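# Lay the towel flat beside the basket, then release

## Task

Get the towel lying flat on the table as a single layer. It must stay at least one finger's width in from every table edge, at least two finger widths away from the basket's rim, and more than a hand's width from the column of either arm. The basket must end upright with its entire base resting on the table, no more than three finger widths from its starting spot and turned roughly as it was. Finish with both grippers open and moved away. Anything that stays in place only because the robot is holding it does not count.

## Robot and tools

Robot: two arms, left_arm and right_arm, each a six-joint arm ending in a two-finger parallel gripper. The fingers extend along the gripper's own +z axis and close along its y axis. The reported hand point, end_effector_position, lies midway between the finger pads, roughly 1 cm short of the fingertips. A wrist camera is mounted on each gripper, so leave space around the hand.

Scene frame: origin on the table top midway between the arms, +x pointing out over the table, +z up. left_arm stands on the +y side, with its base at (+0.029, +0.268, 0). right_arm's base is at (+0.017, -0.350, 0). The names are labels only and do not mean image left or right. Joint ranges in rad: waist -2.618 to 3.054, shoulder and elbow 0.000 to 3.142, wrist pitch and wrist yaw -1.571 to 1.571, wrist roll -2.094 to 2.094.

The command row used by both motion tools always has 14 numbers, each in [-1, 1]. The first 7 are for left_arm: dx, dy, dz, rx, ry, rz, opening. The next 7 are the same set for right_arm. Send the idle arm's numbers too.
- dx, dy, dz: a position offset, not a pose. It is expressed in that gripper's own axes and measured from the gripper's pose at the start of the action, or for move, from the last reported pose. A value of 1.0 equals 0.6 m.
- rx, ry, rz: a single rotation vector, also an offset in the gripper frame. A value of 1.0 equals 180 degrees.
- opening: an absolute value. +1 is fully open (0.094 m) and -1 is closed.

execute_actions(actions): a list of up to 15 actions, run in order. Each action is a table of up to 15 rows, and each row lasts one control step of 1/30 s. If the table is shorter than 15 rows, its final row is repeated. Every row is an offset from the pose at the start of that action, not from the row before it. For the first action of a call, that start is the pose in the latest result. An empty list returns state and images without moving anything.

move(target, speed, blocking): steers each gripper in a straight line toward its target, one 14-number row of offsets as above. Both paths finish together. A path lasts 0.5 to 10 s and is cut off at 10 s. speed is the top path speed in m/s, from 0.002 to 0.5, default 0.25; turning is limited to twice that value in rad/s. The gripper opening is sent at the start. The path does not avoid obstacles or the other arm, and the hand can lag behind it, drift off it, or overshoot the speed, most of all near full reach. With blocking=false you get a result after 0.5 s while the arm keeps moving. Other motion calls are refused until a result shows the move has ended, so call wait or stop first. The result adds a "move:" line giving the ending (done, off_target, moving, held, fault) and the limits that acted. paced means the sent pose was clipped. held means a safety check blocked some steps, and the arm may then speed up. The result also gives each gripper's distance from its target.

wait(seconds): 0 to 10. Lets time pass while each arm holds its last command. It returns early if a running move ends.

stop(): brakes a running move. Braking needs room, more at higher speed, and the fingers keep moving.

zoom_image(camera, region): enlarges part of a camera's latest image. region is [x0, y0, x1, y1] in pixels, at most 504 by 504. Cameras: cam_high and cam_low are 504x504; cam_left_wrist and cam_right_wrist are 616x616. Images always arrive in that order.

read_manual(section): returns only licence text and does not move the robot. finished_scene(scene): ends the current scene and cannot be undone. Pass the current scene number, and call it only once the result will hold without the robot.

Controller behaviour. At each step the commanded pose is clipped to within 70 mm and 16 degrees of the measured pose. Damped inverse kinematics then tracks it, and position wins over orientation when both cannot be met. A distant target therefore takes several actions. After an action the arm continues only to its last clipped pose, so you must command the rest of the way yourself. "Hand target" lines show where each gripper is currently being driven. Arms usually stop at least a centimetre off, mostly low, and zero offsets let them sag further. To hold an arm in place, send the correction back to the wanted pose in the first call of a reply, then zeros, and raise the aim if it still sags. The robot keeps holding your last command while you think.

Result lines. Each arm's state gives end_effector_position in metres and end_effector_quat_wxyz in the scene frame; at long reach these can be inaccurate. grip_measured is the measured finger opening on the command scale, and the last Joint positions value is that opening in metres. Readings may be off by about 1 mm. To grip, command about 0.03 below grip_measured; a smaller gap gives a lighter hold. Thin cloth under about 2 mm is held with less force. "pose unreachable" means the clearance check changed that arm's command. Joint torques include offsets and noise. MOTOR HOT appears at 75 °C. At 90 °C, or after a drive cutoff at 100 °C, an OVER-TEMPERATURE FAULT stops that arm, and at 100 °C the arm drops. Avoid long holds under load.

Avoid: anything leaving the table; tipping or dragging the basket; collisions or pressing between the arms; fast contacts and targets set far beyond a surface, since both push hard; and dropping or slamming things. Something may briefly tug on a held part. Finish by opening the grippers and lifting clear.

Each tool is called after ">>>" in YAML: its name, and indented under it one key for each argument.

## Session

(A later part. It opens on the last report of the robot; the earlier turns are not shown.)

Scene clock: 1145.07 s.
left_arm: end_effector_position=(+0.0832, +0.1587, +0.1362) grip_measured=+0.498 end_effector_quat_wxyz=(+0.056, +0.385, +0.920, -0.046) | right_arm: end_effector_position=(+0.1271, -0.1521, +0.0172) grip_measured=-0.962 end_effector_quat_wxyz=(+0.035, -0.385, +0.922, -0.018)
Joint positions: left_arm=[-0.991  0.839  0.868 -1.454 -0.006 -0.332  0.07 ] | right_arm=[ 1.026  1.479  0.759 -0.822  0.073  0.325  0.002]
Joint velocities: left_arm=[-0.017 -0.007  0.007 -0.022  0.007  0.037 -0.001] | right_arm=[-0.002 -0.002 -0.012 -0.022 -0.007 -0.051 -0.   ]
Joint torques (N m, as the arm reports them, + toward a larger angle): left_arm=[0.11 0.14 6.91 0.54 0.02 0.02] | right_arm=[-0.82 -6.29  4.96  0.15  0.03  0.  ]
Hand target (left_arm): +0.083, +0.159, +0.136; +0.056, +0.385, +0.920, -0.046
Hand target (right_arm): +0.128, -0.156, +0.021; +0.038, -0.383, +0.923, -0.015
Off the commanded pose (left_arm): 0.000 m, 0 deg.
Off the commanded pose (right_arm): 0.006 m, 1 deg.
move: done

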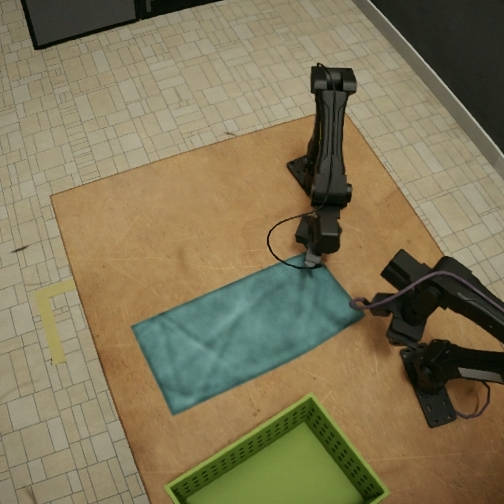

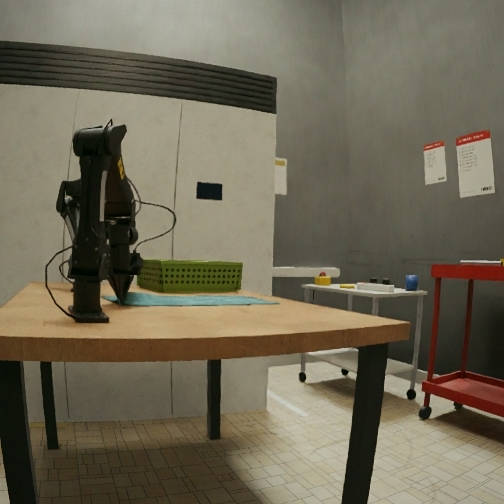

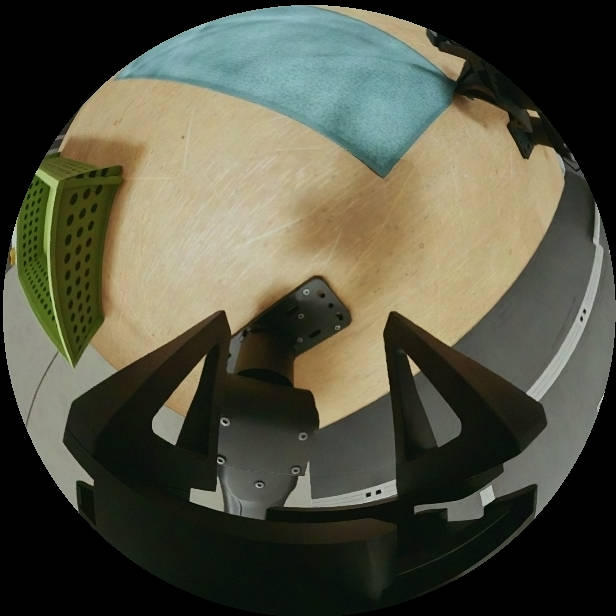

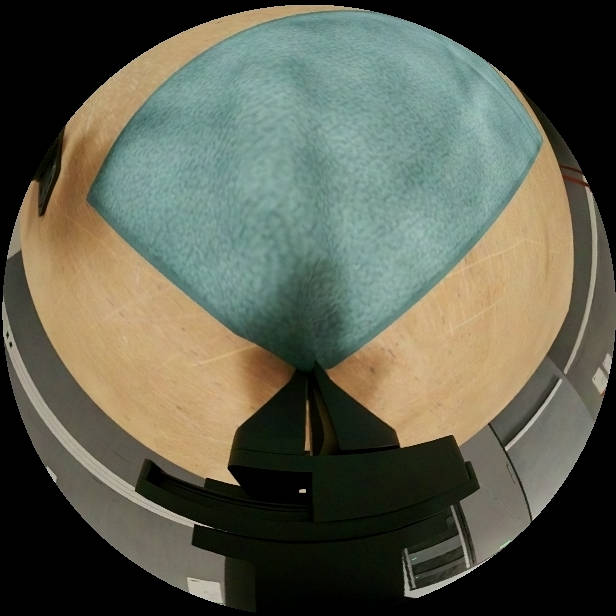

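>>> execute_actions:
  actions:
    - [[0,0,0,0,0,0,0.5, 0,0,0,0,0,0,-0.6]]
    - [[0,0,0,0,0,0,0.5, 0,0,0,0,0,0,-0.2]]
    - [[0,0,0,0,0,0,0.5, 0,0,0,0,0,0,0.3]]
    - [[0,0,0,0,0,0,0.5, 0,0,0,0,0,0,0.4]]

>>> move:
  target: [0,0,0,0,0,0,0.5, 0.08,0,-0.22,0,0,0,0.5]
  speed: 0.12

Scene clock: 1150.77 s.
left_arm: end_effector_position=(+0.0832, +0.1587, +0.1362) grip_measured=+0.498 end_effector_quat_wxyz=(+0.056, +0.385, +0.920, -0.046) | right_arm: end_effector_position=(+0.1271, -0.1521, +0.0172) grip_measured=+0.398 end_effector_quat_wxyz=(+0.035, -0.386, +0.922, -0.018)
Joint positions: left_arm=[-0.991  0.839  0.868 -1.454 -0.006 -0.332  0.07 ] | right_arm=[ 1.026  1.479  0.759 -0.822  0.073  0.323  0.066]
Joint velocities: left_arm=[-0.037  0.002  0.007  0.007 -0.037 -0.022  0.001] | right_arm=[-0.012 -0.012 -0.012  0.037  0.051  0.037  0.   ]
Joint torques (N m, as the arm reports them, + toward a larger angle): left_arm=[0.11 0.02 7.05 0.54 0.01 0.01] | right_arm=[ 0.   -3.96  5.73  0.25  0.04 -0.01]
Hand target (left_arm): +0.083, +0.159, +0.136; +0.056, +0.385, +0.920, -0.046
Hand target (right_arm): +0.127, -0.152, +0.017; +0.035, -0.386, +0.922, -0.018
Off the commanded pose (left_arm): 0.000 m, 0 deg.
Off the commanded pose (right_arm): 0.000 m, 0 deg.

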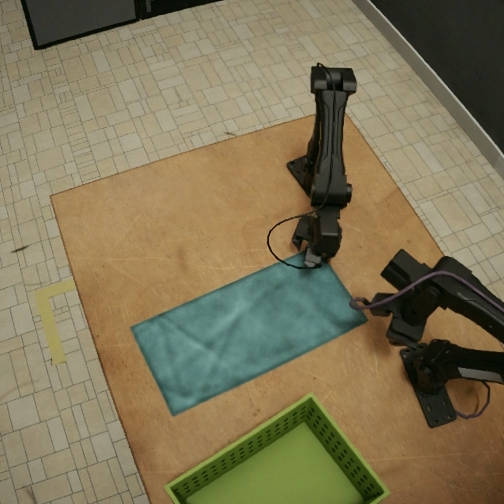

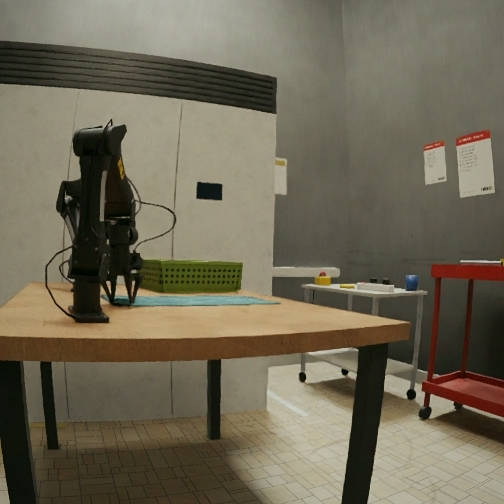

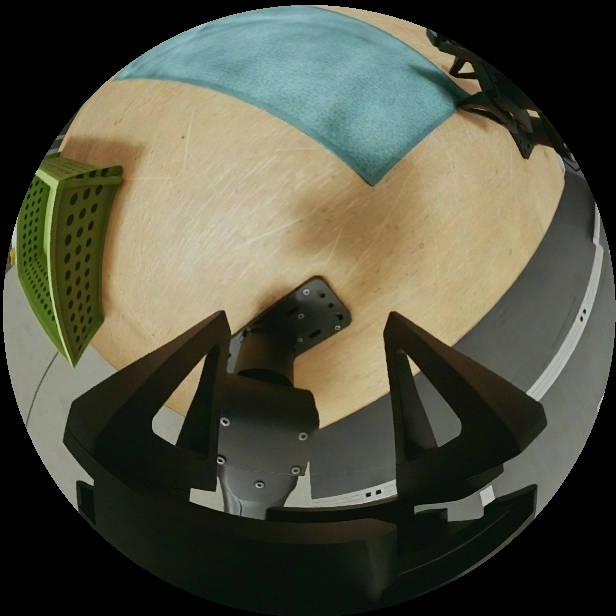

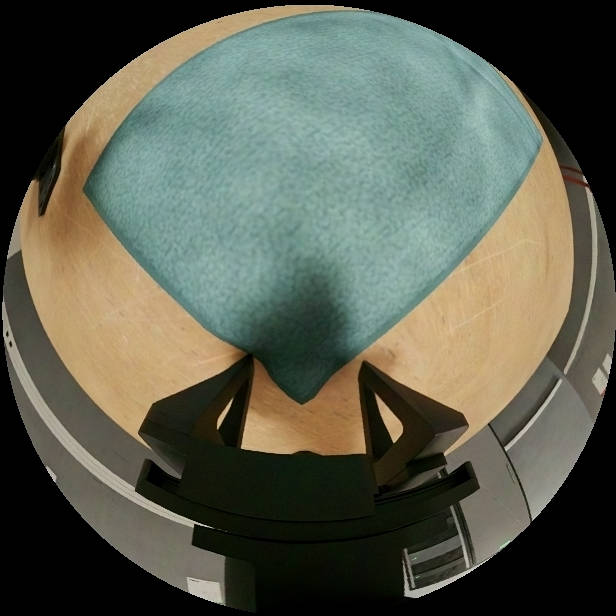

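Scene clock: 1152.53 s.
left_arm: end_effector_position=(+0.0832, +0.1587, +0.1362) grip_measured=+0.498 end_effector_quat_wxyz=(+0.056, +0.385, +0.920, -0.046) | right_arm: end_effector_position=(+0.0852, -0.1877, +0.1350) grip_measured=+0.498 end_effector_quat_wxyz=(+0.020, -0.385, +0.922, -0.033)
Joint positions: left_arm=[-0.991  0.839  0.868 -1.454 -0.006 -0.332  0.07 ] | right_arm=[ 1.152  1.224  1.047 -1.418  0.073  0.453  0.07 ]
Joint velocities: left_arm=[-0.012  0.007 -0.012 -0.007 -0.007 -0.037  0.001] | right_arm=[-0.022 -0.002 -0.002  0.037  0.066  0.022 -0.   ]
Joint torques (N m, as the arm reports them, + toward a larger angle): left_arm=[0.04 0.1  6.97 0.58 0.   0.02] | right_arm=[ 0.82 -4.27  8.91  0.05  0.04  0.06]
Hand target (left_arm): +0.083, +0.159, +0.136; +0.056, +0.385, +0.920, -0.046
Hand target (right_arm): +0.084, -0.184, +0.146; +0.034, -0.386, +0.922, -0.017
Off the commanded pose (left_arm): 0.000 m, 0 deg.
Off the commanded pose (right_arm): 0.012 m, 2 deg.
move: off_target (right_arm)

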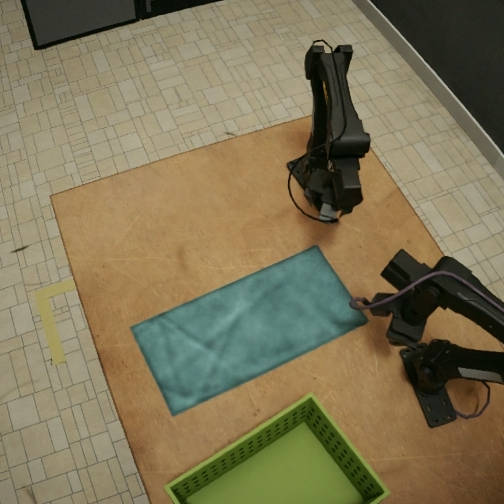

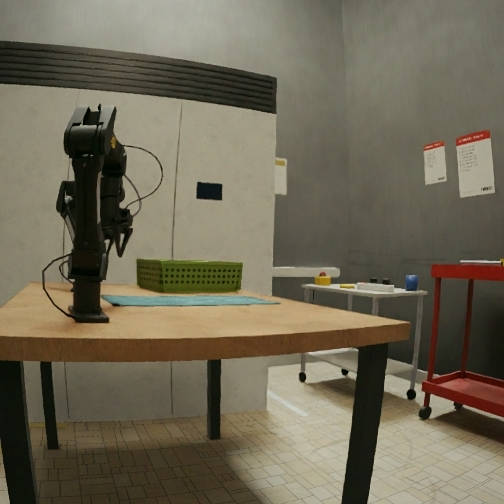

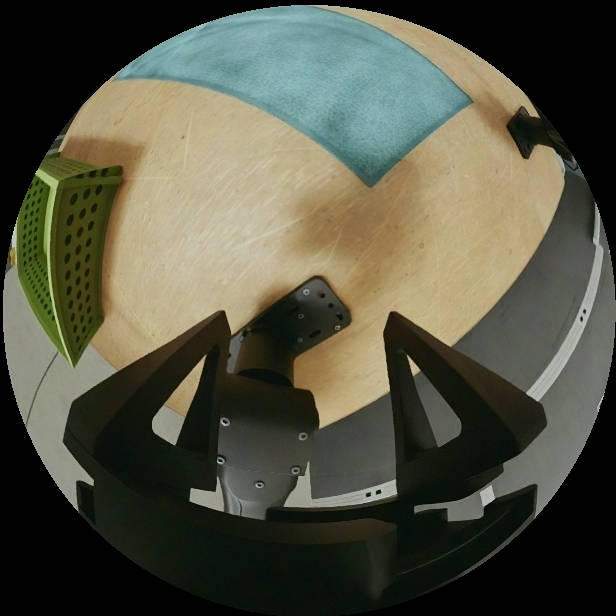

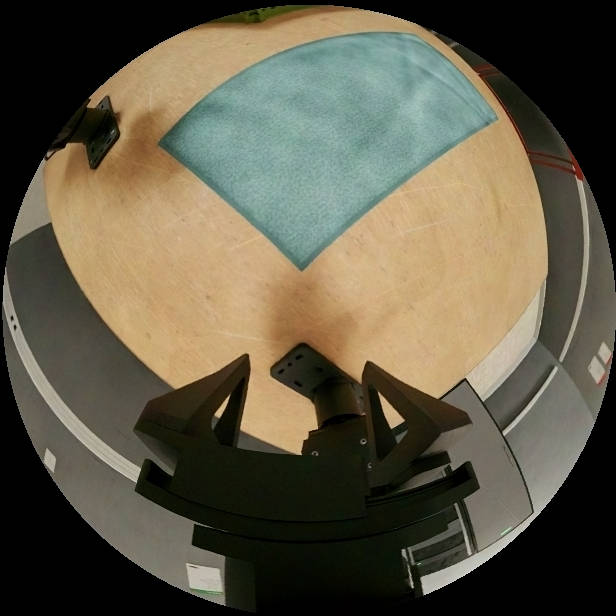

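>>> zoom_image:
  camera: "cam_high"
  region: [40,150,460,504]

Region (40, 150, 460, 504) of cam_high's 504x504 image, scaled by 1.200, with more detail than that image has; it fills the top 425 rows of this view, and the rest is white.

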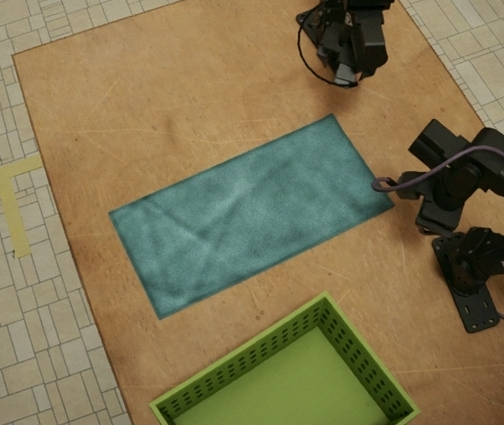

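>>> move:
  target: [0.05,0,-0.10,0,0,0,0.5, 0.05,0,-0.10,0,0,0,0.5]
  speed: 0.12

Scene clock: 1157.20 s.
left_arm: end_effector_position=(+0.0626, +0.1829, +0.1838) grip_measured=+0.498 end_effector_quat_wxyz=(+0.163, +0.378, +0.895, -0.169) | right_arm: end_effector_position=(+0.0637, -0.2064, +0.1852) grip_measured=+0.498 end_effector_quat_wxyz=(+0.066, -0.386, +0.919, +0.034)
Joint positions: left_arm=[-1.08   0.485  0.949 -1.561 -0.006 -0.415  0.07 ] | right_arm=[ 1.237  1.019  1.134 -1.552  0.065  0.528  0.07 ]
Joint velocities: left_arm=[-0.012  0.002  0.022 -0.022  0.022 -0.066 -0.   ] | right_arm=[ 0.002  0.002  0.002 -0.051 -0.11   0.022 -0.001]
Joint torques (N m, as the arm reports them, + toward a larger angle): left_arm=[-0.66  1.78  8.01  0.98  0.05 -0.09] | right_arm=[ 0.75 -1.8   8.26  0.39  0.03  0.05]
Hand target (left_arm): +0.060, +0.185, +0.190; +0.167, +0.376, +0.893, -0.181
Hand target (right_arm): +0.061, -0.205, +0.194; +0.074, -0.387, +0.918, +0.051
Off the commanded pose (left_arm): 0.010 m, 19 deg; orientation clipped at the last step of the last action.
Off the commanded pose (right_arm): 0.010 m, 9 deg.
joint sent to its limit (left arm) — the command would take joint 4 (wrist pitch) past its lower limit, so that joint was sent only as far as its limit.
joint sent to its limit (right arm) — the command would take joint 4 (wrist pitch) past its lower limit, so that joint was sent only as far as its limit.
move: off_target (left_arm, right_arm); limits=paced

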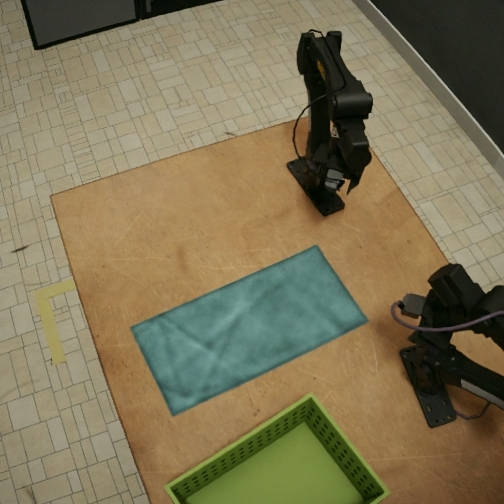

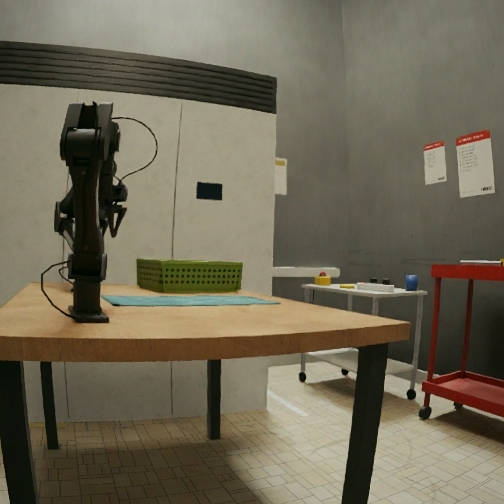

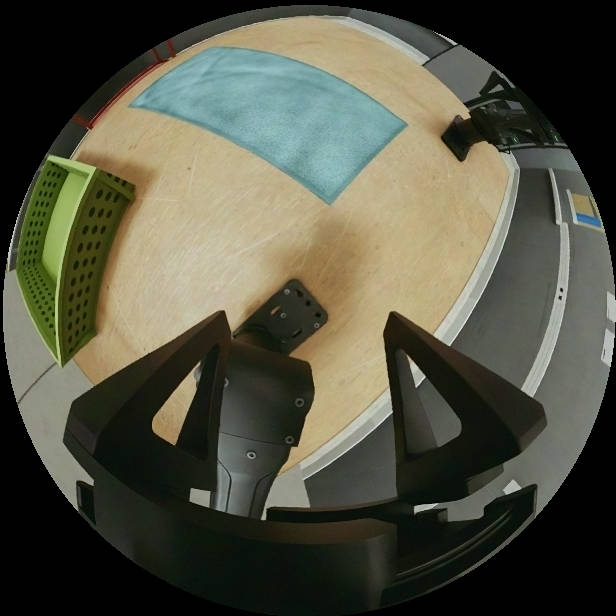

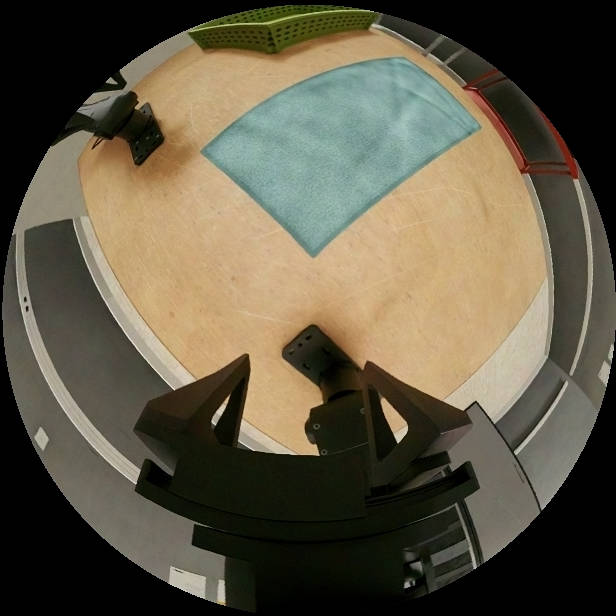

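The towel is lying flat with clearance on every side, and both arms are pulled back, so I'm ending scene 1.

>>> finished_scene:
  scene: 1

The scene is finished: the task was done.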